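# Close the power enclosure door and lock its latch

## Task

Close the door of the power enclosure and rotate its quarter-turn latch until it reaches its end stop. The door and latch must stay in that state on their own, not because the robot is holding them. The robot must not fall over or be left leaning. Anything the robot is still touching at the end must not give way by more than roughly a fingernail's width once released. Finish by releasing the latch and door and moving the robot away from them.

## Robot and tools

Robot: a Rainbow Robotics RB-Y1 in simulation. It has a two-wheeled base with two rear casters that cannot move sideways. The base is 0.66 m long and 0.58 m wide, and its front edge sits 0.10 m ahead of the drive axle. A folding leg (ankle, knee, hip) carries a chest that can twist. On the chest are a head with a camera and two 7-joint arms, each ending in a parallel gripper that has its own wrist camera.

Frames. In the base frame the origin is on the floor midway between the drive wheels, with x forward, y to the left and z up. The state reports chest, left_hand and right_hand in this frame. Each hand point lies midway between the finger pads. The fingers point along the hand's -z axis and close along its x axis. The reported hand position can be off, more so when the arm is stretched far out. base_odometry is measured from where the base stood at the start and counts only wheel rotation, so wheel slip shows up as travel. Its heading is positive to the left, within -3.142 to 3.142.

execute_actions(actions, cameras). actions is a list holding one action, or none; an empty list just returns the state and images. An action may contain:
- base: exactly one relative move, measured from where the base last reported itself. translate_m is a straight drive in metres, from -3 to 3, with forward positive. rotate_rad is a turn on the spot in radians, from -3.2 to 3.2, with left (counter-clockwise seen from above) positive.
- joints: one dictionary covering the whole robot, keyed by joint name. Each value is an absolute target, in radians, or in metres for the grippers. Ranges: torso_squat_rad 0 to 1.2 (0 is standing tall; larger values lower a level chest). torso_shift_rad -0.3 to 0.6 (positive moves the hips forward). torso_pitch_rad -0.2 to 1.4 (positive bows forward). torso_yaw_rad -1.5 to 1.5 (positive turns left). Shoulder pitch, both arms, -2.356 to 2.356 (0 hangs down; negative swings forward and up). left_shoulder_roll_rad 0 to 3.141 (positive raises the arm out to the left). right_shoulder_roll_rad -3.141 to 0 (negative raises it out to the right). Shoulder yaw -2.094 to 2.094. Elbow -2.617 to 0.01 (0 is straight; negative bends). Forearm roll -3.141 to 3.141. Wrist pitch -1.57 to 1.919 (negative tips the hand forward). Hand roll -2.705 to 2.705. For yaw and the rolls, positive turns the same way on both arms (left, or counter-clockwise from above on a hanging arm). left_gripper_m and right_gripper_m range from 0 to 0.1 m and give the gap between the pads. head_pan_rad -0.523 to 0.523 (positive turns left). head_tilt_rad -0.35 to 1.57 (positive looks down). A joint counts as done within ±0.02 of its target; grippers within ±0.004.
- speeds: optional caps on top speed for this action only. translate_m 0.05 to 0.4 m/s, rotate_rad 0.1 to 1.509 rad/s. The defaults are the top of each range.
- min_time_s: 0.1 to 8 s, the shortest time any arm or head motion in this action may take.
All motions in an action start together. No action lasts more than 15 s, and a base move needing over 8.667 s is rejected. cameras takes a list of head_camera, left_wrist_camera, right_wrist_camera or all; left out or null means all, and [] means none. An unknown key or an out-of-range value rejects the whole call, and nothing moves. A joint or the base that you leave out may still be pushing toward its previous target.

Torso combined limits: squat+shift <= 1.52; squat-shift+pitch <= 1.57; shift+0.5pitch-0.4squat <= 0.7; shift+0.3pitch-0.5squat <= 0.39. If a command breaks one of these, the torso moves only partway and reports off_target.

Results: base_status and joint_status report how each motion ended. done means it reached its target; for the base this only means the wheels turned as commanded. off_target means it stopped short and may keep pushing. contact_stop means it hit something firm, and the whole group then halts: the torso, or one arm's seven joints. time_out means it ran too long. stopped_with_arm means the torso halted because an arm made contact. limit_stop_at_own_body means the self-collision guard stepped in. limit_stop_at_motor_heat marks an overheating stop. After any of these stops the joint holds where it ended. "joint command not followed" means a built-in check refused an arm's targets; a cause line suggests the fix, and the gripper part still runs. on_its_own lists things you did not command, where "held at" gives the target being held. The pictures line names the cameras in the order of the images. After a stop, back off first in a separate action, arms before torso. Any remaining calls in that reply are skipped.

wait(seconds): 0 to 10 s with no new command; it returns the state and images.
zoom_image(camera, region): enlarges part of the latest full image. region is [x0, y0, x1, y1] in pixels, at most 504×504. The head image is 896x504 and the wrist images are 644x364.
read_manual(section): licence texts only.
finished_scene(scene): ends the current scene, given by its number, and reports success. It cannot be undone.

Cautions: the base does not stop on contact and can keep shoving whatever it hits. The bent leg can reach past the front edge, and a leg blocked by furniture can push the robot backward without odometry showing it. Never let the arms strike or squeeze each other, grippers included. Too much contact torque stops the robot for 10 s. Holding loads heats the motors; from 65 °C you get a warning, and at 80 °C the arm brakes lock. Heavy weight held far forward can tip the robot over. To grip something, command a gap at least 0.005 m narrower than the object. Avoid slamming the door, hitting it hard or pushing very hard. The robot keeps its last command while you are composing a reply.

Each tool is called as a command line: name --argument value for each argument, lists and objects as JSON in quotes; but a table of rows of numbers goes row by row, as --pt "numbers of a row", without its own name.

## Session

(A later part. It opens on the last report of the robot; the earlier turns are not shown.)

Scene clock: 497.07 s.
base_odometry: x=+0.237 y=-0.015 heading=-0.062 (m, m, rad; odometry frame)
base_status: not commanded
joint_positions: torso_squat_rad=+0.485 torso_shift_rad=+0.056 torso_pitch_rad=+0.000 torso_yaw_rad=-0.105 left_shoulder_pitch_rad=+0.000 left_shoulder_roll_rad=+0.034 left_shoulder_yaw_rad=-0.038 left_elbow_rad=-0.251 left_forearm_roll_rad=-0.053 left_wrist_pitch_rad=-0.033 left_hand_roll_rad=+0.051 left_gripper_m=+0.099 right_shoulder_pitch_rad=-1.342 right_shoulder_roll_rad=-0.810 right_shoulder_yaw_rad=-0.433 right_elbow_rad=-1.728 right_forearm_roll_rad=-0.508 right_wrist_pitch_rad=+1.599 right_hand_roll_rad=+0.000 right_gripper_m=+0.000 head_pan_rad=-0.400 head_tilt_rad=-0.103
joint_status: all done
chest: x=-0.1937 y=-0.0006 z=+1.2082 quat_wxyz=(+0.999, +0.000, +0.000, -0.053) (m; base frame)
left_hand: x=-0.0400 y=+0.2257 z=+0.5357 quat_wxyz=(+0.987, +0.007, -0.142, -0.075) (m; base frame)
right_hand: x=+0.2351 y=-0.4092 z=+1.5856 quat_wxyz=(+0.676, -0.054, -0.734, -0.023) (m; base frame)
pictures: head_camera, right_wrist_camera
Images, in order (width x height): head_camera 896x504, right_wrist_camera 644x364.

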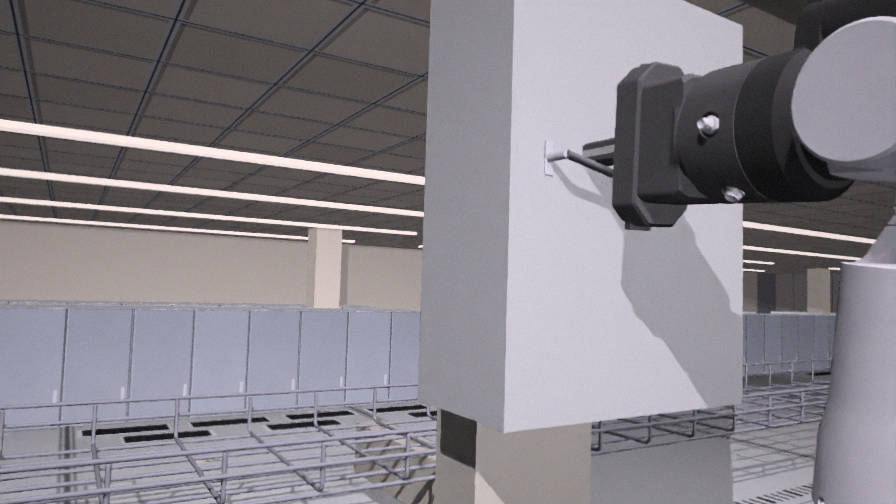

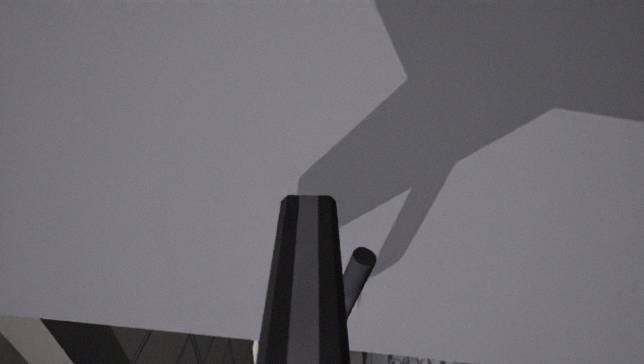

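execute_actions --actions '[{"joints": {"torso_shift_rad": 0.063}}]' --cameras '[]'

execute_actions --actions '[{"joints": {"torso_squat_rad": 0.51}}]' --cameras '["head_camera", "right_wrist_camera"]'

Scene clock: 502.17 s.
base_odometry: x=+0.237 y=-0.015 heading=-0.062 (m, m, rad; odometry frame)
base_status: not commanded
joint_positions: torso_squat_rad=+0.485 torso_shift_rad=+0.063 torso_pitch_rad=-0.001 torso_yaw_rad=-0.105 left_shoulder_pitch_rad=+0.000 left_shoulder_roll_rad=+0.034 left_shoulder_yaw_rad=-0.038 left_elbow_rad=-0.251 left_forearm_roll_rad=-0.053 left_wrist_pitch_rad=-0.033 left_hand_roll_rad=+0.051 left_gripper_m=+0.099 right_shoulder_pitch_rad=-1.342 right_shoulder_roll_rad=-0.810 right_shoulder_yaw_rad=-0.433 right_elbow_rad=-1.728 right_forearm_roll_rad=-0.508 right_wrist_pitch_rad=+1.599 right_hand_roll_rad=+0.000 right_gripper_m=+0.000 head_pan_rad=-0.400 head_tilt_rad=-0.103
joint_status: all done
chest: x=-0.1896 y=-0.0006 z=+1.2079 quat_wxyz=(+0.999, +0.000, +0.000, -0.053) (m; base frame)
left_hand: x=-0.0356 y=+0.2257 z=+0.5355 quat_wxyz=(+0.987, +0.007, -0.142, -0.075) (m; base frame)
right_hand: x=+0.2389 y=-0.4093 z=+1.5856 quat_wxyz=(+0.676, -0.054, -0.735, -0.023) (m; base frame)
pictures: none
No camera images: the call's "cameras" was empty. Leave "cameras" out to get every camera's image.

Scene clock: 502.87 s.
base_odometry: x=+0.237 y=-0.015 heading=-0.062 (m, m, rad; odometry frame)
base_status: not commanded
joint_positions: torso_squat_rad=+0.510 torso_shift_rad=+0.062 torso_pitch_rad=-0.002 torso_yaw_rad=-0.105 left_shoulder_pitch_rad=+0.000 left_shoulder_roll_rad=+0.034 left_shoulder_yaw_rad=-0.038 left_elbow_rad=-0.251 left_forearm_roll_rad=-0.053 left_wrist_pitch_rad=-0.033 left_hand_roll_rad=+0.051 left_gripper_m=+0.099 right_shoulder_pitch_rad=-1.347 right_shoulder_roll_rad=-0.813 right_shoulder_yaw_rad=-0.435 right_elbow_rad=-1.730 right_forearm_roll_rad=-0.507 right_wrist_pitch_rad=+1.596 right_hand_roll_rad=+0.000 right_gripper_m=+0.000 head_pan_rad=-0.400 head_tilt_rad=-0.103
joint_status: all done
chest: x=-0.1904 y=-0.0005 z=+1.1996 quat_wxyz=(+0.999, +0.000, -0.001, -0.053) (m; base frame)
left_hand: x=-0.0360 y=+0.2256 z=+0.5272 quat_wxyz=(+0.987, +0.007, -0.142, -0.075) (m; base frame)
right_hand: x=+0.2351 y=-0.4094 z=+1.5818 quat_wxyz=(+0.671, -0.055, -0.739, -0.024) (m; base frame)
pictures: head_camera, right_wrist_camera
Images, in order (width x height): head_camera 896x504, right_wrist_camera 644x364.

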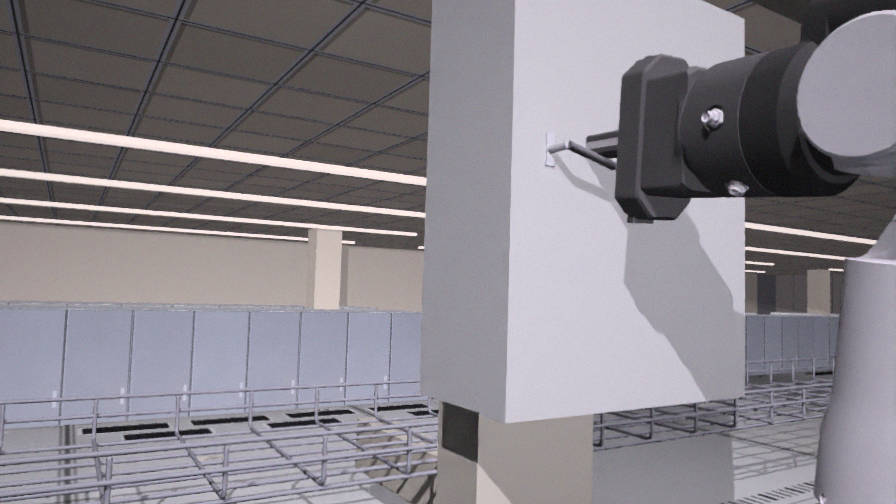

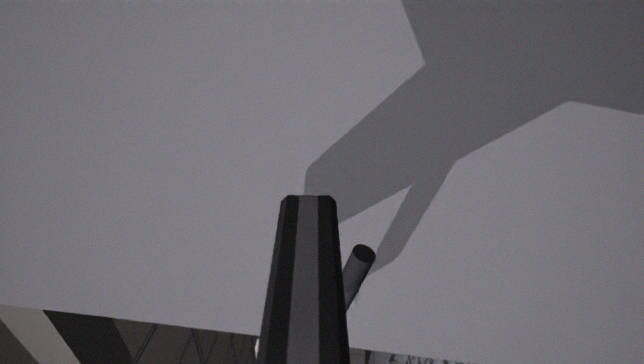

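execute_actions --actions '[{"joints": {"torso_squat_rad": 0.48}}]' --cameras '[]'

execute_actions --actions '[{"joints": {"torso_shift_rad": 0.074, "torso_yaw_rad": -0.125}}]' --cameras '["head_camera", "right_wrist_camera"]'

execute_actions --actions '[{"joints": {"torso_squat_rad": 0.515}}]' --cameras '["head_camera", "right_wrist_camera"]'

Scene clock: 546.73 s.
MOTOR HOT: a motor of the right arm reached 65 °C. Now the hottest motor of the right arm, joint 6 (wrist pitch), reports 67 °C. The temperature limit of the motors' drives, at which the controller stops that arm, is 80 °C. To cool a motor, set the load down, stop pushing, or move to a pose that needs little force.
base_odometry: x=+0.237 y=-0.015 heading=-0.062 (m, m, rad; odometry frame)
base_status: not commanded
joint_positions: torso_squat_rad=+0.480 torso_shift_rad=+0.063 torso_pitch_rad=-0.001 torso_yaw_rad=-0.105 left_shoulder_pitch_rad=+0.000 left_shoulder_roll_rad=+0.034 left_shoulder_yaw_rad=-0.038 left_elbow_rad=-0.251 left_forearm_roll_rad=-0.053 left_wrist_pitch_rad=-0.033 left_hand_roll_rad=+0.051 left_gripper_m=+0.099 right_shoulder_pitch_rad=-1.341 right_shoulder_roll_rad=-0.810 right_shoulder_yaw_rad=-0.433 right_elbow_rad=-1.728 right_forearm_roll_rad=-0.508 right_wrist_pitch_rad=+1.600 right_hand_roll_rad=+0.000 right_gripper_m=+0.000 head_pan_rad=-0.400 head_tilt_rad=-0.103
joint_status: all done
chest: x=-0.1894 y=-0.0006 z=+1.2096 quat_wxyz=(+0.999, +0.000, +0.000, -0.053) (m; base frame)
left_hand: x=-0.0355 y=+0.2257 z=+0.5371 quat_wxyz=(+0.987, +0.007, -0.142, -0.075) (m; base frame)
right_hand: x=+0.2392 y=-0.4095 z=+1.5867 quat_wxyz=(+0.676, -0.054, -0.734, -0.023) (m; base frame)
pictures: none
No camera images: the call's "cameras" was empty. Leave "cameras" out to get every camera's image.

Scene clock: 547.40 s.
MOTOR HOT: still on. Now the hottest motor of the right arm, joint 6 (wrist pitch), reports 66 °C; a drive's own limit is 80 °C.
base_odometry: x=+0.237 y=-0.015 heading=-0.062 (m, m, rad; odometry frame)
base_status: not commanded
joint_positions: torso_squat_rad=+0.480 torso_shift_rad=+0.074 torso_pitch_rad=-0.001 torso_yaw_rad=-0.125 left_shoulder_pitch_rad=+0.000 left_shoulder_roll_rad=+0.034 left_shoulder_yaw_rad=-0.038 left_elbow_rad=-0.251 left_forearm_roll_rad=-0.053 left_wrist_pitch_rad=-0.033 left_hand_roll_rad=+0.051 left_gripper_m=+0.099 right_shoulder_pitch_rad=-1.341 right_shoulder_roll_rad=-0.810 right_shoulder_yaw_rad=-0.433 right_elbow_rad=-1.728 right_forearm_roll_rad=-0.508 right_wrist_pitch_rad=+1.600 right_hand_roll_rad=+0.000 right_gripper_m=+0.000 head_pan_rad=-0.400 head_tilt_rad=-0.103
joint_status: all done
chest: x=-0.1824 y=-0.0006 z=+1.2091 quat_wxyz=(+0.998, +0.000, +0.000, -0.062) (m; base frame)
left_hand: x=-0.0243 y=+0.2226 z=+0.5366 quat_wxyz=(+0.986, +0.005, -0.142, -0.084) (m; base frame)
right_hand: x=+0.2383 y=-0.4178 z=+1.5858 quat_wxyz=(+0.677, -0.061, -0.733, -0.030) (m; base frame)
pictures: head_camera, right_wrist_camera
Images, in order (width x height): head_camera 896x504, right_wrist_camera 644x364.

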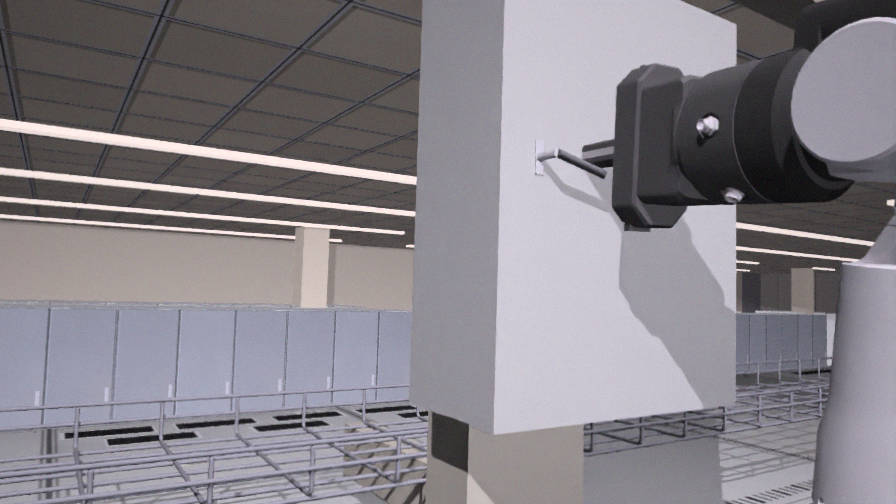

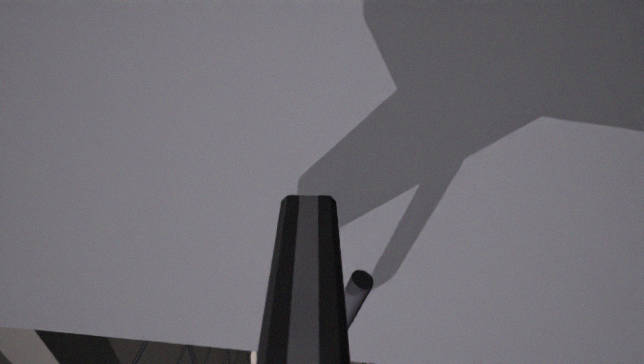

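Scene clock: 548.17 s.
MOTOR HOT: still on. Now the hottest motor of the right arm, joint 6 (wrist pitch), reports 66 °C; a drive's own limit is 80 °C.
base_odometry: x=+0.237 y=-0.015 heading=-0.062 (m, m, rad; odometry frame)
base_status: not commanded
joint_positions: torso_squat_rad=+0.515 torso_shift_rad=+0.074 torso_pitch_rad=-0.001 torso_yaw_rad=-0.125 left_shoulder_pitch_rad=+0.000 left_shoulder_roll_rad=+0.034 left_shoulder_yaw_rad=-0.038 left_elbow_rad=-0.251 left_forearm_roll_rad=-0.053 left_wrist_pitch_rad=-0.033 left_hand_roll_rad=+0.051 left_gripper_m=+0.099 right_shoulder_pitch_rad=-1.345 right_shoulder_roll_rad=-0.812 right_shoulder_yaw_rad=-0.434 right_elbow_rad=-1.729 right_forearm_roll_rad=-0.507 right_wrist_pitch_rad=+1.597 right_hand_roll_rad=+0.000 right_gripper_m=+0.000 head_pan_rad=-0.400 head_tilt_rad=-0.103
joint_status: all done
chest: x=-0.1837 y=-0.0005 z=+1.1975 quat_wxyz=(+0.998, +0.000, -0.001, -0.062) (m; base frame)
left_hand: x=-0.0249 y=+0.2225 z=+0.5250 quat_wxyz=(+0.986, +0.005, -0.142, -0.084) (m; base frame)
right_hand: x=+0.2346 y=-0.4178 z=+1.5782 quat_wxyz=(+0.673, -0.062, -0.737, -0.030) (m; base frame)
pictures: head_camera, right_wrist_camera
Images, in order (width x height): head_camera 896x504, right_wrist_camera 644x364.

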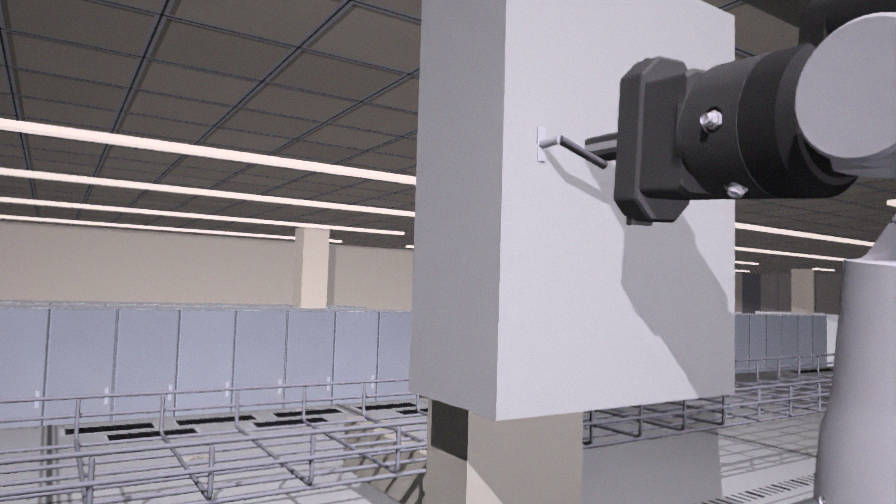

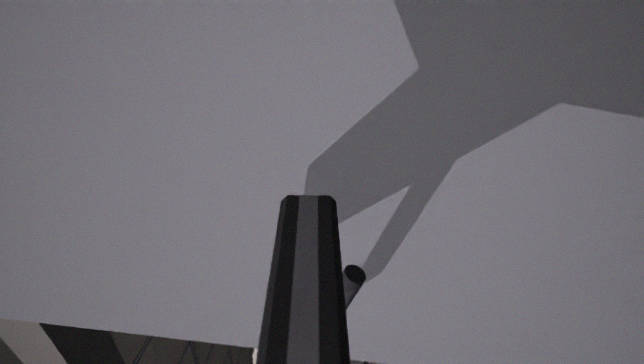

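execute_actions --actions '[{"joints": {"torso_squat_rad": 0.535}}]' --cameras '["head_camera", "right_wrist_camera"]'

Scene clock: 551.40 s.
MOTOR HOT: still on. Now the hottest motor of the right arm, joint 6 (wrist pitch), reports 65 °C; a drive's own limit is 80 °C.
base_odometry: x=+0.237 y=-0.015 heading=-0.062 (m, m, rad; odometry frame)
base_status: not commanded
joint_positions: torso_squat_rad=+0.535 torso_shift_rad=+0.073 torso_pitch_rad=-0.002 torso_yaw_rad=-0.125 left_shoulder_pitch_rad=+0.000 left_shoulder_roll_rad=+0.034 left_shoulder_yaw_rad=-0.038 left_elbow_rad=-0.251 left_forearm_roll_rad=-0.053 left_wrist_pitch_rad=-0.033 left_hand_roll_rad=+0.051 left_gripper_m=+0.099 right_shoulder_pitch_rad=-1.346 right_shoulder_roll_rad=-0.812 right_shoulder_yaw_rad=-0.434 right_elbow_rad=-1.729 right_forearm_roll_rad=-0.507 right_wrist_pitch_rad=+1.597 right_hand_roll_rad=+0.000 right_gripper_m=+0.000 head_pan_rad=-0.400 head_tilt_rad=-0.103
joint_status: all done
chest: x=-0.1843 y=-0.0005 z=+1.1904 quat_wxyz=(+0.998, +0.000, -0.001, -0.063) (m; base frame)
left_hand: x=-0.0254 y=+0.2225 z=+0.5181 quat_wxyz=(+0.986, +0.005, -0.142, -0.084) (m; base frame)
right_hand: x=+0.2336 y=-0.4178 z=+1.5716 quat_wxyz=(+0.672, -0.062, -0.737, -0.030) (m; base frame)
pictures: head_camera, right_wrist_camera
Images, in order (width x height): head_camera 896x504, right_wrist_camera 644x364.

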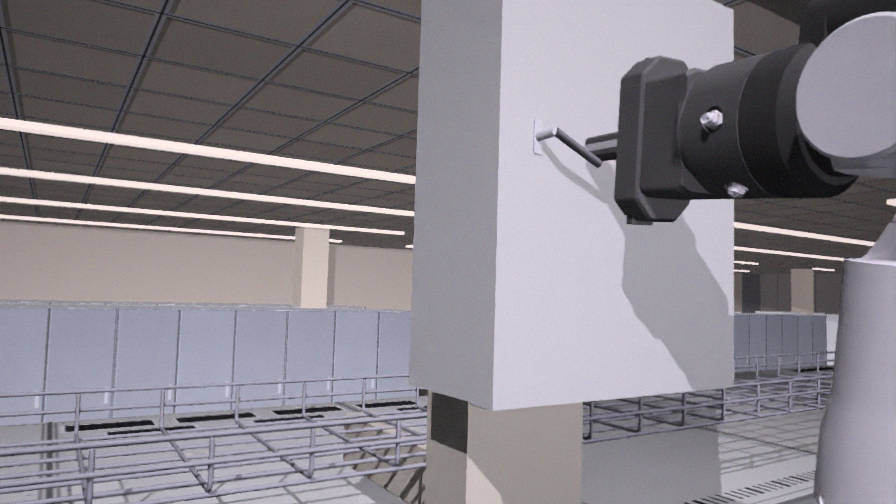

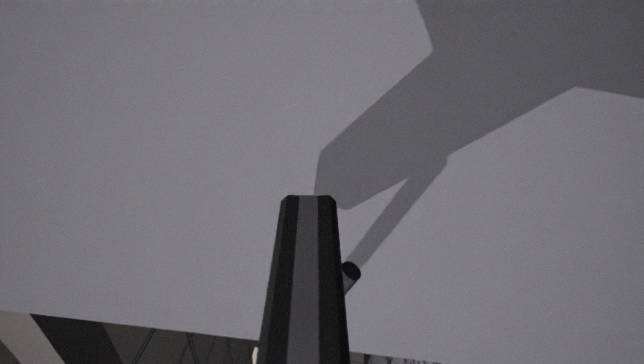

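Lever is moving now. Continue down while drifting +y.

execute_actions --actions '[{"joints": {"torso_squat_rad": 0.555, "torso_yaw_rad": -0.12, "torso_shift_rad": 0.072}}]' --cameras '["head_camera", "right_wrist_camera"]'

Scene clock: 556.03 s.
MOTOR HOT: still on. Now the hottest motor of the right arm, joint 6 (wrist pitch), reports 65 °C; a drive's own limit is 80 °C.
base_odometry: x=+0.237 y=-0.015 heading=-0.062 (m, m, rad; odometry frame)
base_status: not commanded
joint_positions: torso_squat_rad=+0.555 torso_shift_rad=+0.071 torso_pitch_rad=-0.002 torso_yaw_rad=-0.120 left_shoulder_pitch_rad=+0.000 left_shoulder_roll_rad=+0.034 left_shoulder_yaw_rad=-0.038 left_elbow_rad=-0.251 left_forearm_roll_rad=-0.053 left_wrist_pitch_rad=-0.033 left_hand_roll_rad=+0.051 left_gripper_m=+0.099 right_shoulder_pitch_rad=-1.346 right_shoulder_roll_rad=-0.813 right_shoulder_yaw_rad=-0.435 right_elbow_rad=-1.729 right_forearm_roll_rad=-0.507 right_wrist_pitch_rad=+1.597 right_hand_roll_rad=+0.000 right_gripper_m=+0.000 head_pan_rad=-0.400 head_tilt_rad=-0.103
joint_status: all done
chest: x=-0.1862 y=-0.0005 z=+1.1833 quat_wxyz=(+0.998, +0.000, -0.001, -0.060) (m; base frame)
left_hand: x=-0.0282 y=+0.2233 z=+0.5109 quat_wxyz=(+0.986, +0.005, -0.142, -0.082) (m; base frame)
right_hand: x=+0.2334 y=-0.4161 z=+1.5646 quat_wxyz=(+0.672, -0.061, -0.737, -0.029) (m; base frame)
pictures: head_camera, right_wrist_camera
Images, in order (width x height): head_camera 896x504, right_wrist_camera 644x364.

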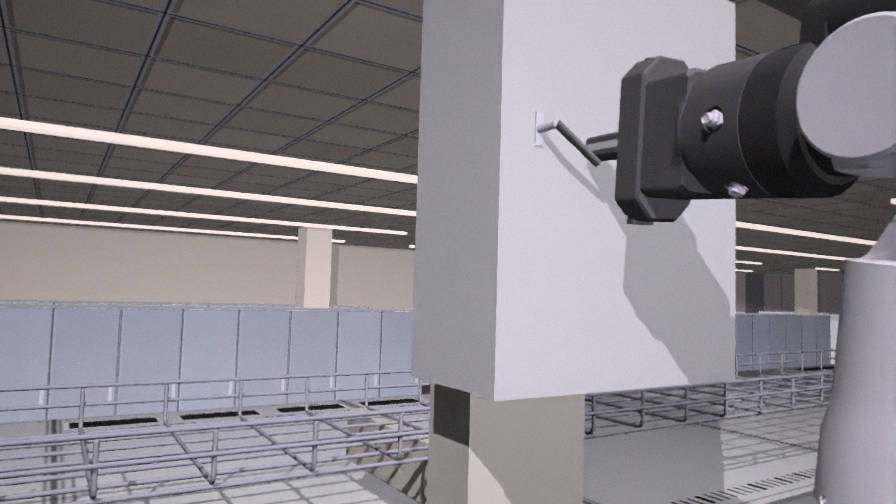

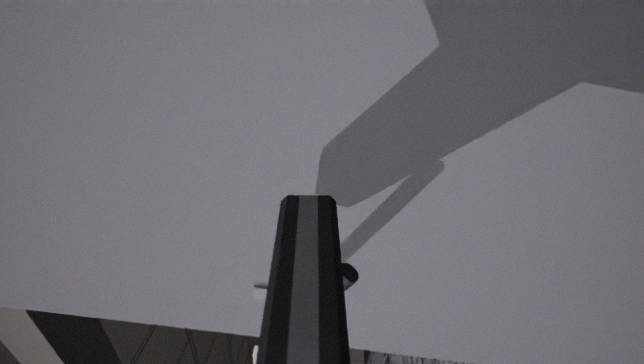

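execute_actions --actions '[{"joints": {"torso_squat_rad": 0.575, "torso_yaw_rad": -0.11, "torso_shift_rad": 0.069, "right_hand_roll_rad": -0.3}}]' --cameras '["head_camera", "right_wrist_camera"]'

Scene clock: 560.37 s.
MOTOR HOT: still on. Now the hottest motor of the right arm, joint 6 (wrist pitch), reports 64 °C; a drive's own limit is 80 °C.
base_odometry: x=+0.237 y=-0.015 heading=-0.062 (m, m, rad; odometry frame)
base_status: not commanded
joint_positions: torso_squat_rad=+0.575 torso_shift_rad=+0.068 torso_pitch_rad=-0.002 torso_yaw_rad=-0.111 left_shoulder_pitch_rad=+0.000 left_shoulder_roll_rad=+0.034 left_shoulder_yaw_rad=-0.038 left_elbow_rad=-0.251 left_forearm_roll_rad=-0.053 left_wrist_pitch_rad=-0.033 left_hand_roll_rad=+0.051 left_gripper_m=+0.099 right_shoulder_pitch_rad=-1.345 right_shoulder_roll_rad=-0.814 right_shoulder_yaw_rad=-0.436 right_elbow_rad=-1.729 right_forearm_roll_rad=-0.506 right_wrist_pitch_rad=+1.597 right_hand_roll_rad=-0.300 right_gripper_m=+0.000 head_pan_rad=-0.400 head_tilt_rad=-0.103
joint_status: all done
chest: x=-0.1887 y=-0.0009 z=+1.1759 quat_wxyz=(+0.998, +0.001, -0.001, -0.055) (m; base frame)
left_hand: x=-0.0327 y=+0.2249 z=+0.5038 quat_wxyz=(+0.987, +0.007, -0.142, -0.077) (m; base frame)
right_hand: x=+0.2344 y=-0.4139 z=+1.5569 quat_wxyz=(+0.661, +0.053, -0.738, -0.127) (m; base frame)
pictures: head_camera, right_wrist_camera
Images, in order (width x height): head_camera 896x504, right_wrist_camera 644x364.

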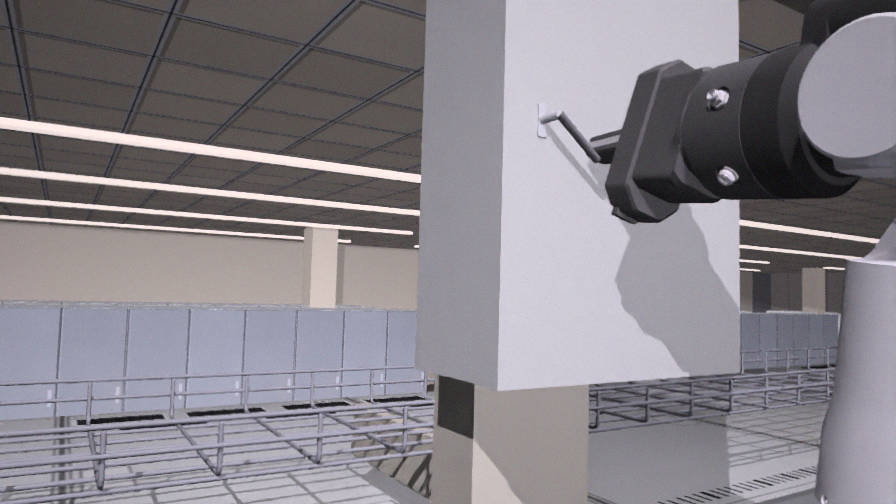

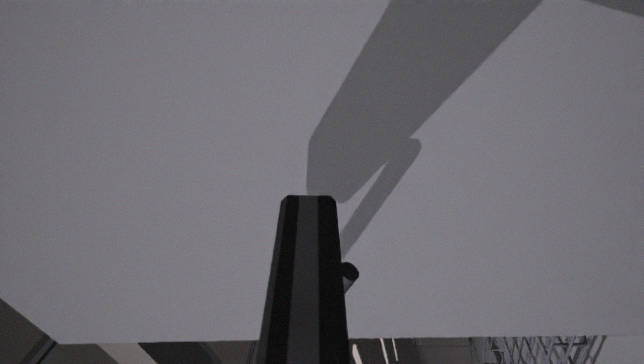

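execute_actions --actions '[{"joints": {"torso_squat_rad": 0.595, "torso_yaw_rad": -0.098, "torso_shift_rad": 0.066, "right_hand_roll_rad": -0.6}}]' --cameras '["head_camera", "right_wrist_camera"]'

Scene clock: 567.73 s.
MOTOR HOT: cleared. Now the hottest motor of the right arm, joint 6 (wrist pitch), reports 60 °C.
base_odometry: x=+0.237 y=-0.015 heading=-0.062 (m, m, rad; odometry frame)
base_status: not commanded
joint_positions: torso_squat_rad=+0.579 torso_shift_rad=+0.066 torso_pitch_rad=-0.005 torso_yaw_rad=-0.110 left_shoulder_pitch_rad=+0.000 left_shoulder_roll_rad=+0.034 left_shoulder_yaw_rad=-0.038 left_elbow_rad=-0.251 left_forearm_roll_rad=-0.053 left_wrist_pitch_rad=-0.033 left_hand_roll_rad=+0.051 left_gripper_m=+0.099 right_shoulder_pitch_rad=-1.342 right_shoulder_roll_rad=-0.813 right_shoulder_yaw_rad=-0.435 right_elbow_rad=-1.728 right_forearm_roll_rad=-0.507 right_wrist_pitch_rad=+1.599 right_hand_roll_rad=-0.600 right_gripper_m=+0.000 head_pan_rad=-0.400 head_tilt_rad=-0.103
joint_status: torso_squat_rad contact_stop (moved +0.004 of +0.020); torso_shift_rad contact_stop (moved -0.002 of -0.002); torso_yaw_rad contact_stop (moved +0.001 of +0.013); the others done
chest: x=-0.1907 y=-0.0010 z=+1.1744 quat_wxyz=(+0.998, +0.001, -0.002, -0.055) (m; base frame)
left_hand: x=-0.0331 y=+0.2251 z=+0.5027 quat_wxyz=(+0.987, +0.007, -0.144, -0.077) (m; base frame)
right_hand: x=+0.2333 y=-0.4135 z=+1.5544 quat_wxyz=(+0.635, +0.164, -0.720, -0.225) (m; base frame)
pictures: head_camera, right_wrist_camera
Images, in order (width x height): head_camera 896x504, right_wrist_camera 644x364.

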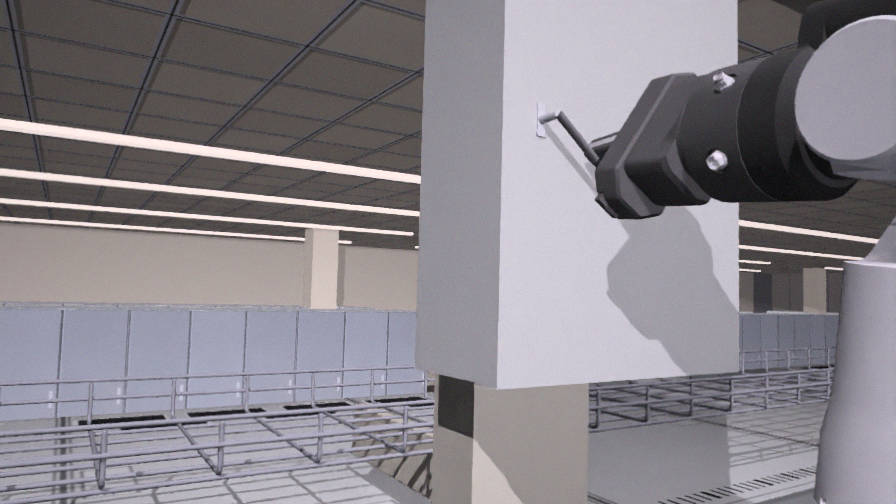

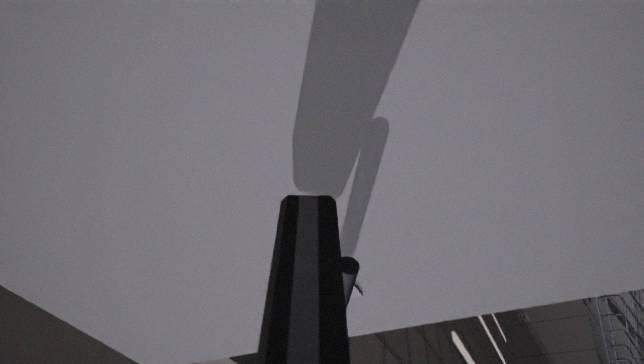

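execute_actions --actions '[{"joints": {"torso_squat_rad": 0.60, "torso_pitch_rad": 0}}]' --cameras '["head_camera", "right_wrist_camera"]'

Scene clock: 578.20 s.
base_odometry: x=+0.237 y=-0.015 heading=-0.062 (m, m, rad; odometry frame)
base_status: not commanded
joint_positions: torso_squat_rad=+0.600 torso_shift_rad=+0.066 torso_pitch_rad=-0.002 torso_yaw_rad=-0.109 left_shoulder_pitch_rad=+0.000 left_shoulder_roll_rad=+0.034 left_shoulder_yaw_rad=-0.038 left_elbow_rad=-0.251 left_forearm_roll_rad=-0.053 left_wrist_pitch_rad=-0.033 left_hand_roll_rad=+0.051 left_gripper_m=+0.099 right_shoulder_pitch_rad=-1.344 right_shoulder_roll_rad=-0.814 right_shoulder_yaw_rad=-0.435 right_elbow_rad=-1.729 right_forearm_roll_rad=-0.506 right_wrist_pitch_rad=+1.597 right_hand_roll_rad=-0.600 right_gripper_m=+0.000 head_pan_rad=-0.400 head_tilt_rad=-0.103
joint_status: all done
chest: x=-0.1903 y=-0.0009 z=+1.1663 quat_wxyz=(+0.999, +0.001, -0.001, -0.055) (m; base frame)
left_hand: x=-0.0349 y=+0.2251 z=+0.4941 quat_wxyz=(+0.987, +0.007, -0.142, -0.077) (m; base frame)
right_hand: x=+0.2339 y=-0.4132 z=+1.5467 quat_wxyz=(+0.635, +0.164, -0.721, -0.224) (m; base frame)
pictures: head_camera, right_wrist_camera
Images, in order (width x height): head_camera 896x504, right_wrist_camera 644x364.

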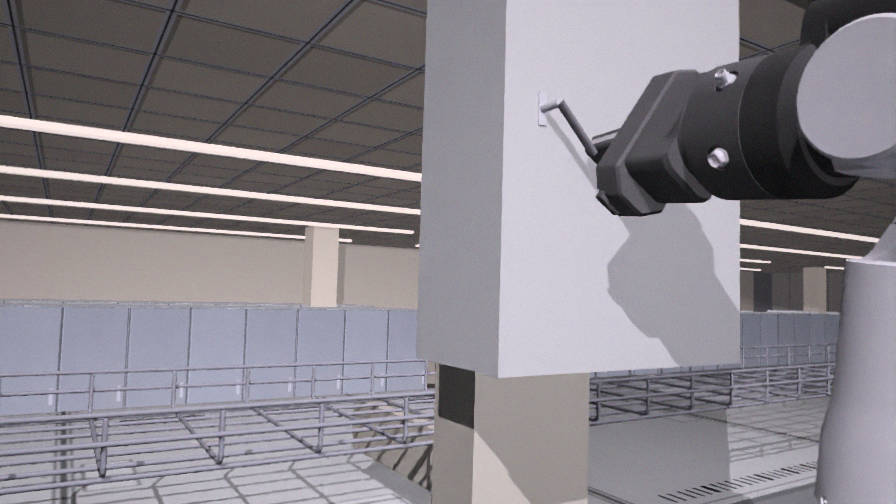

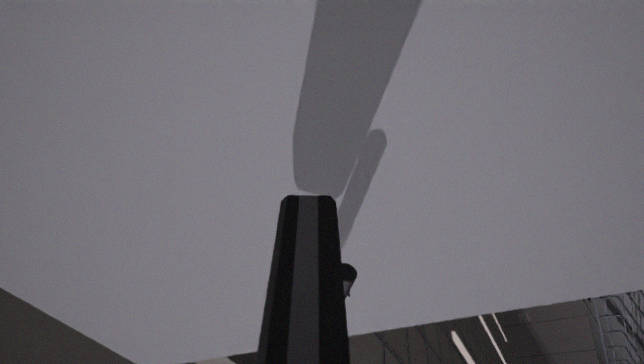

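execute_actions --actions '[{"joints": {"right_hand_roll_rad": -0.9, "torso_squat_rad": 0.612}}]' --cameras '["head_camera", "right_wrist_camera"]'

Scene clock: 582.87 s.
base_odometry: x=+0.237 y=-0.015 heading=-0.062 (m, m, rad; odometry frame)
base_status: not commanded
joint_positions: torso_squat_rad=+0.612 torso_shift_rad=+0.067 torso_pitch_rad=+0.000 torso_yaw_rad=-0.109 left_shoulder_pitch_rad=+0.000 left_shoulder_roll_rad=+0.034 left_shoulder_yaw_rad=-0.038 left_elbow_rad=-0.251 left_forearm_roll_rad=-0.053 left_wrist_pitch_rad=-0.033 left_hand_roll_rad=+0.051 left_gripper_m=+0.099 right_shoulder_pitch_rad=-1.339 right_shoulder_roll_rad=-0.810 right_shoulder_yaw_rad=-0.433 right_elbow_rad=-1.727 right_forearm_roll_rad=-0.508 right_wrist_pitch_rad=+1.600 right_hand_roll_rad=-0.900 right_gripper_m=+0.000 head_pan_rad=-0.400 head_tilt_rad=-0.103
joint_status: all done
chest: x=-0.1898 y=-0.0009 z=+1.1616 quat_wxyz=(+0.999, +0.001, +0.000, -0.055) (m; base frame)
left_hand: x=-0.0355 y=+0.2252 z=+0.4892 quat_wxyz=(+0.987, +0.007, -0.141, -0.077) (m; base frame)
right_hand: x=+0.2382 y=-0.4121 z=+1.5370 quat_wxyz=(+0.599, +0.269, -0.684, -0.318) (m; base frame)
pictures: head_camera, right_wrist_camera
Images, in order (width x height): head_camera 896x504, right_wrist_camera 644x364.

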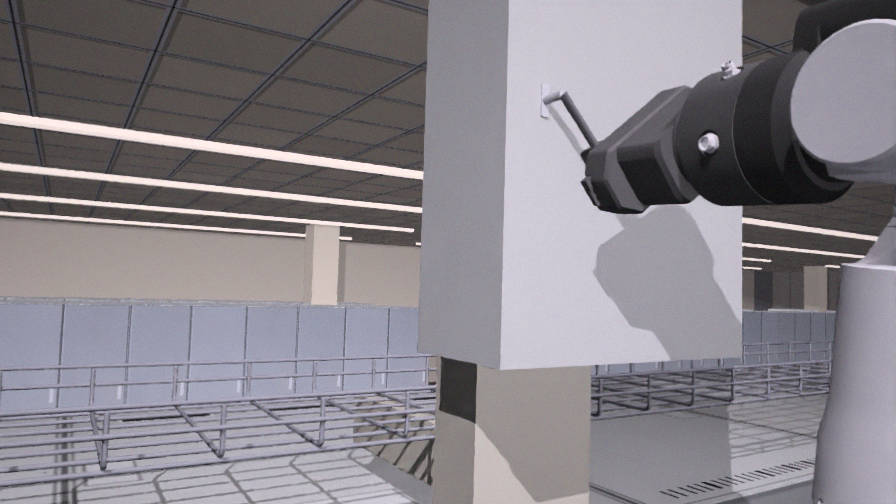

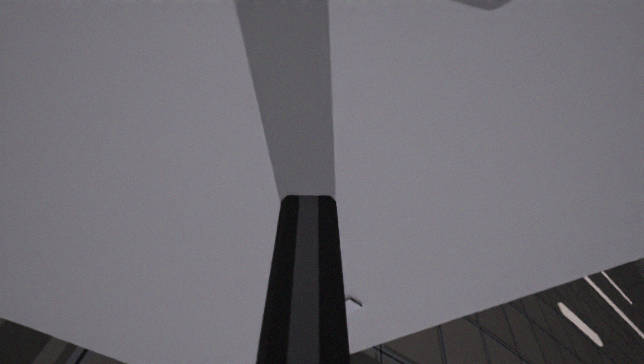

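execute_actions --actions '[{"joints": {"torso_squat_rad": 0.587, "torso_yaw_rad": -0.095, "torso_shift_rad": 0.056}}]' --cameras '["head_camera", "right_wrist_camera"]'

Scene clock: 595.43 s.
base_odometry: x=+0.237 y=-0.015 heading=-0.062 (m, m, rad; odometry frame)
base_status: not commanded
joint_positions: torso_squat_rad=+0.592 torso_shift_rad=+0.058 torso_pitch_rad=+0.000 torso_yaw_rad=-0.100 left_shoulder_pitch_rad=+0.000 left_shoulder_roll_rad=+0.034 left_shoulder_yaw_rad=-0.038 left_elbow_rad=-0.251 left_forearm_roll_rad=-0.053 left_wrist_pitch_rad=-0.033 left_hand_roll_rad=+0.051 left_gripper_m=+0.099 right_shoulder_pitch_rad=-1.335 right_shoulder_roll_rad=-0.811 right_shoulder_yaw_rad=-0.434 right_elbow_rad=-1.725 right_forearm_roll_rad=-0.506 right_wrist_pitch_rad=+1.602 right_hand_roll_rad=-0.900 right_gripper_m=+0.000 head_pan_rad=-0.400 head_tilt_rad=-0.103
joint_status: torso_squat_rad contact_stop (moved -0.020 of -0.025); torso_shift_rad contact_stop (moved -0.009 of -0.011); torso_yaw_rad contact_stop (moved +0.010 of +0.014)
chest: x=-0.1943 y=-0.0018 z=+1.1699 quat_wxyz=(+0.999, +0.002, +0.000, -0.050) (m; base frame)
left_hand: x=-0.0426 y=+0.2268 z=+0.4978 quat_wxyz=(+0.987, +0.008, -0.141, -0.072) (m; base frame)
right_hand: x=+0.2389 y=-0.4115 z=+1.5419 quat_wxyz=(+0.602, +0.271, -0.680, -0.318) (m; base frame)
pictures: head_camera, right_wrist_camera
Images, in order (width x height): head_camera 896x504, right_wrist_camera 644x364.

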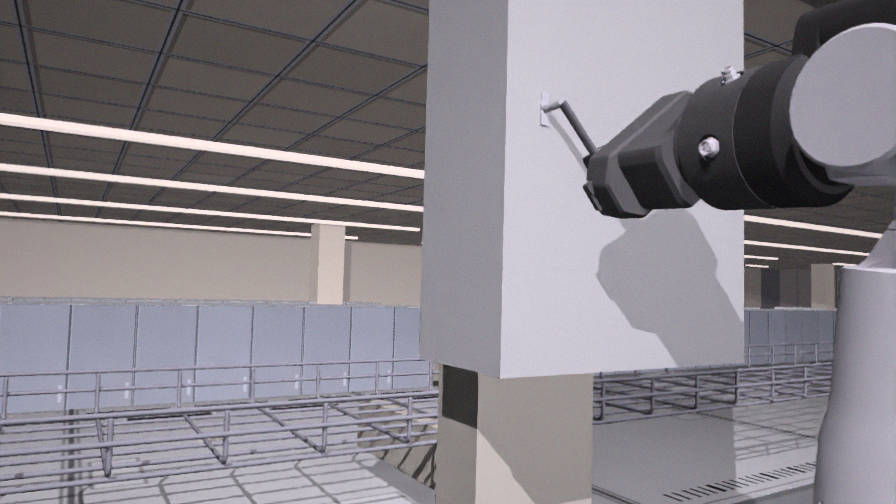

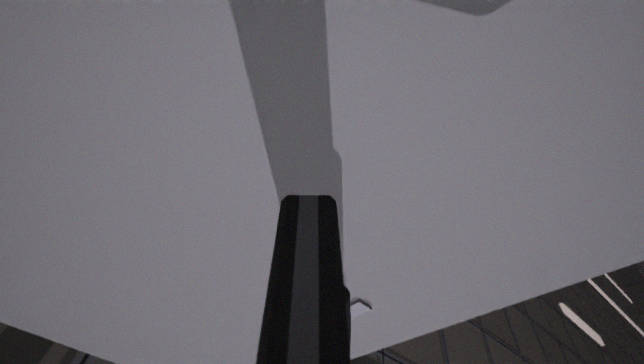

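execute_actions --actions '[{"joints": {"torso_squat_rad": 0.612, "torso_yaw_rad": -0.14, "torso_shift_rad": 0.062}}]' --cameras '["head_camera", "right_wrist_camera"]'

execute_actions --actions '[{"joints": {"torso_squat_rad": 0.55}}]' --cameras '["head_camera", "right_wrist_camera"]'

Scene clock: 602.50 s.
base_odometry: x=+0.237 y=-0.015 heading=-0.062 (m, m, rad; odometry frame)
base_status: not commanded
joint_positions: torso_squat_rad=+0.612 torso_shift_rad=+0.062 torso_pitch_rad=+0.000 torso_yaw_rad=-0.140 left_shoulder_pitch_rad=+0.000 left_shoulder_roll_rad=+0.034 left_shoulder_yaw_rad=-0.038 left_elbow_rad=-0.251 left_forearm_roll_rad=-0.053 left_wrist_pitch_rad=-0.033 left_hand_roll_rad=+0.051 left_gripper_m=+0.099 right_shoulder_pitch_rad=-1.340 right_shoulder_roll_rad=-0.809 right_shoulder_yaw_rad=-0.432 right_elbow_rad=-1.727 right_forearm_roll_rad=-0.508 right_wrist_pitch_rad=+1.600 right_hand_roll_rad=-0.900 right_gripper_m=+0.000 head_pan_rad=-0.400 head_tilt_rad=-0.103
joint_status: all done
chest: x=-0.1925 y=-0.0007 z=+1.1618 quat_wxyz=(+0.998, +0.001, +0.000, -0.070) (m; base frame)
left_hand: x=-0.0315 y=+0.2203 z=+0.4892 quat_wxyz=(+0.986, +0.004, -0.141, -0.092) (m; base frame)
right_hand: x=+0.2229 y=-0.4243 z=+1.5372 quat_wxyz=(+0.595, +0.258, -0.688, -0.326) (m; base frame)
pictures: head_camera, right_wrist_camera
Images, in order (width x height): head_camera 896x504, right_wrist_camera 644x364.

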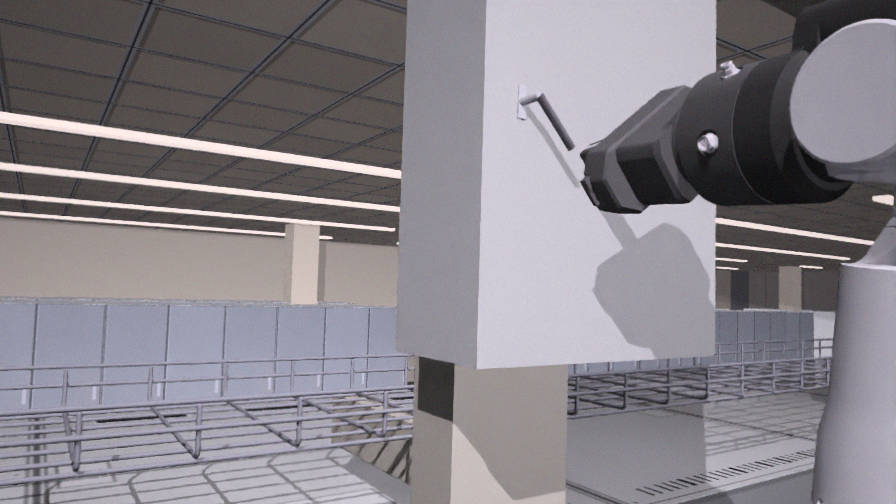

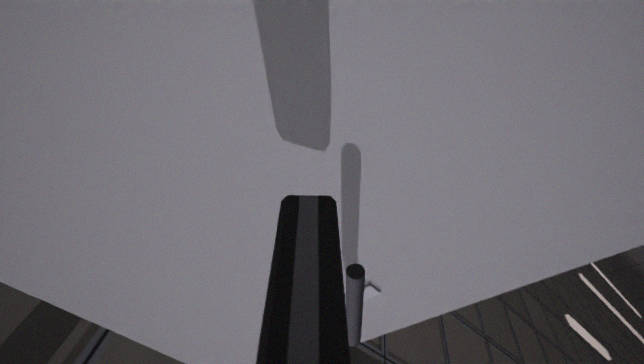

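Scene clock: 603.43 s.
base_odometry: x=+0.237 y=-0.015 heading=-0.062 (m, m, rad; odometry frame)
base_status: not commanded
joint_positions: torso_squat_rad=+0.550 torso_shift_rad=+0.062 torso_pitch_rad=+0.000 torso_yaw_rad=-0.140 left_shoulder_pitch_rad=+0.000 left_shoulder_roll_rad=+0.034 left_shoulder_yaw_rad=-0.038 left_elbow_rad=-0.251 left_forearm_roll_rad=-0.053 left_wrist_pitch_rad=-0.033 left_hand_roll_rad=+0.051 left_gripper_m=+0.099 right_shoulder_pitch_rad=-1.340 right_shoulder_roll_rad=-0.809 right_shoulder_yaw_rad=-0.432 right_elbow_rad=-1.727 right_forearm_roll_rad=-0.508 right_wrist_pitch_rad=+1.600 right_hand_roll_rad=-0.900 right_gripper_m=+0.000 head_pan_rad=-0.400 head_tilt_rad=-0.103
joint_status: all done
chest: x=-0.1909 y=-0.0007 z=+1.1855 quat_wxyz=(+0.998, +0.001, +0.000, -0.070) (m; base frame)
left_hand: x=-0.0301 y=+0.2203 z=+0.5130 quat_wxyz=(+0.986, +0.004, -0.141, -0.092) (m; base frame)
right_hand: x=+0.2246 y=-0.4243 z=+1.5610 quat_wxyz=(+0.595, +0.258, -0.688, -0.326) (m; base frame)
pictures: head_camera, right_wrist_camera
Images, in order (width x height): head_camera 896x504, right_wrist_camera 644x364.

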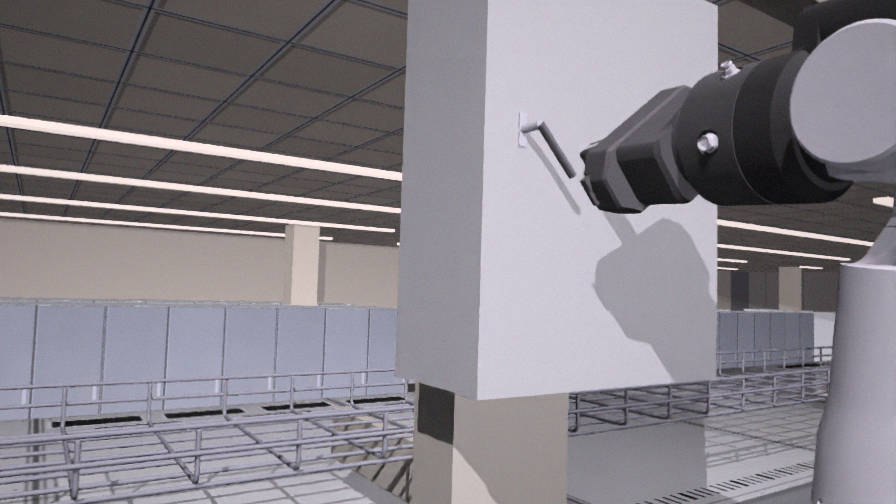

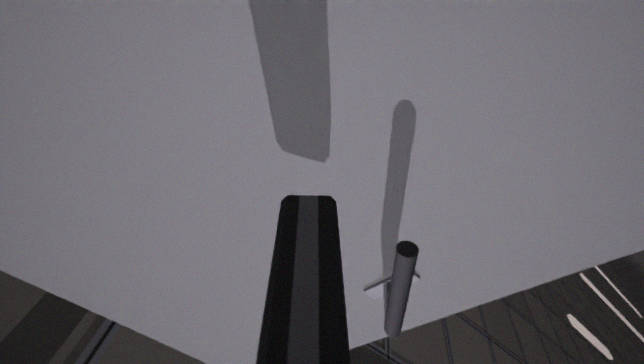

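execute_actions --actions '[{"joints": {"torso_squat_rad": 0.58, "torso_yaw_rad": -0.11}}]' --cameras '["head_camera", "right_wrist_camera"]'

Scene clock: 613.07 s.
base_odometry: x=+0.237 y=-0.015 heading=-0.062 (m, m, rad; odometry frame)
base_status: not commanded
joint_positions: torso_squat_rad=+0.580 torso_shift_rad=+0.062 torso_pitch_rad=+0.000 torso_yaw_rad=-0.110 left_shoulder_pitch_rad=+0.000 left_shoulder_roll_rad=+0.034 left_shoulder_yaw_rad=-0.038 left_elbow_rad=-0.251 left_forearm_roll_rad=-0.053 left_wrist_pitch_rad=-0.033 left_hand_roll_rad=+0.051 left_gripper_m=+0.099 right_shoulder_pitch_rad=-1.340 right_shoulder_roll_rad=-0.809 right_shoulder_yaw_rad=-0.432 right_elbow_rad=-1.727 right_forearm_roll_rad=-0.508 right_wrist_pitch_rad=+1.600 right_hand_roll_rad=-0.900 right_gripper_m=+0.000 head_pan_rad=-0.400 head_tilt_rad=-0.103
joint_status: all done
chest: x=-0.1917 y=-0.0007 z=+1.1743 quat_wxyz=(+0.998, +0.001, +0.000, -0.055) (m; base frame)
left_hand: x=-0.0374 y=+0.2250 z=+0.5018 quat_wxyz=(+0.987, +0.006, -0.141, -0.077) (m; base frame)
right_hand: x=+0.2363 y=-0.4115 z=+1.5498 quat_wxyz=(+0.600, +0.269, -0.684, -0.317) (m; base frame)
pictures: head_camera, right_wrist_camera
Images, in order (width x height): head_camera 896x504, right_wrist_camera 644x364.

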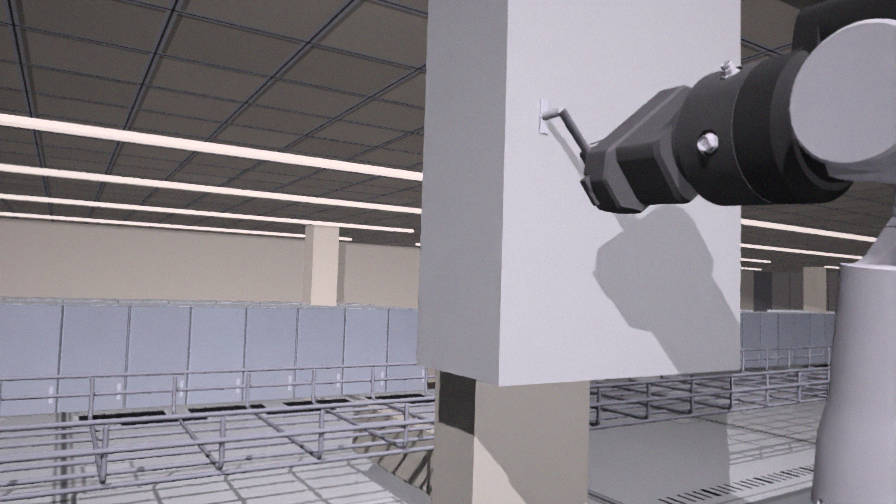

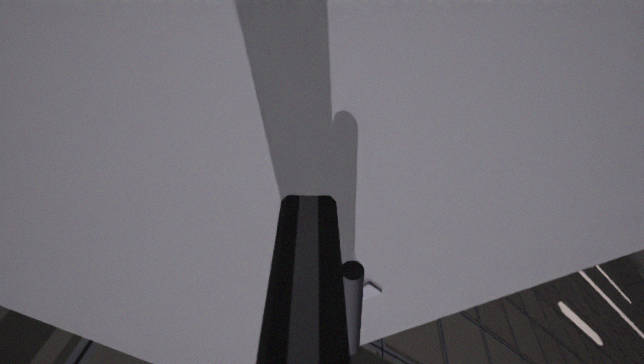

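execute_actions --actions '[{"joints": {"torso_squat_rad": 0.592, "torso_yaw_rad": -0.098, "torso_shift_rad": 0.056}}]' --cameras '["head_camera", "right_wrist_camera"]'

Scene clock: 617.53 s.
base_odometry: x=+0.237 y=-0.015 heading=-0.062 (m, m, rad; odometry frame)
base_status: not commanded
joint_positions: torso_squat_rad=+0.592 torso_shift_rad=+0.056 torso_pitch_rad=-0.001 torso_yaw_rad=-0.098 left_shoulder_pitch_rad=+0.000 left_shoulder_roll_rad=+0.034 left_shoulder_yaw_rad=-0.038 left_elbow_rad=-0.251 left_forearm_roll_rad=-0.053 left_wrist_pitch_rad=-0.033 left_hand_roll_rad=+0.051 left_gripper_m=+0.099 right_shoulder_pitch_rad=-1.341 right_shoulder_roll_rad=-0.812 right_shoulder_yaw_rad=-0.434 right_elbow_rad=-1.727 right_forearm_roll_rad=-0.506 right_wrist_pitch_rad=+1.599 right_hand_roll_rad=-0.900 right_gripper_m=+0.000 head_pan_rad=-0.400 head_tilt_rad=-0.103
joint_status: all done
chest: x=-0.1959 y=-0.0011 z=+1.1699 quat_wxyz=(+0.999, +0.001, +0.000, -0.049) (m; base frame)
left_hand: x=-0.0437 y=+0.2268 z=+0.4976 quat_wxyz=(+0.987, +0.008, -0.142, -0.071) (m; base frame)
right_hand: x=+0.2350 y=-0.4088 z=+1.5473 quat_wxyz=(+0.599, +0.273, -0.684, -0.315) (m; base frame)
pictures: head_camera, right_wrist_camera
Images, in order (width x height): head_camera 896x504, right_wrist_camera 644x364.

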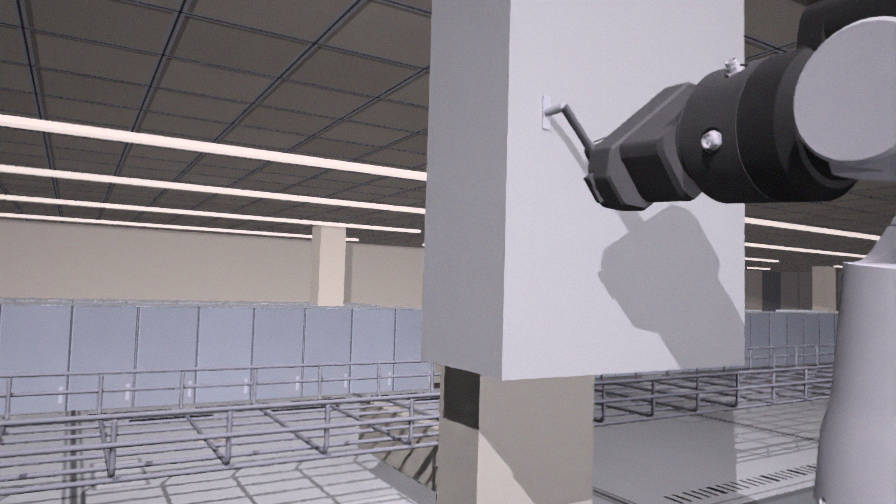

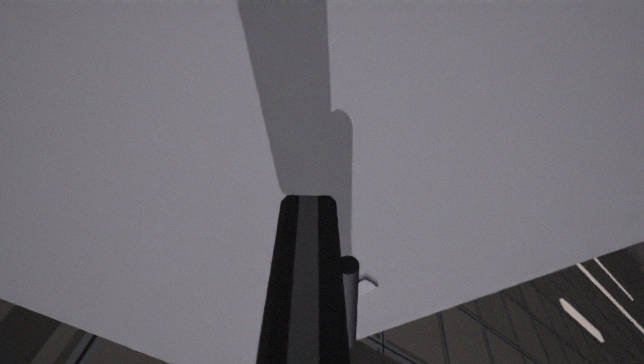

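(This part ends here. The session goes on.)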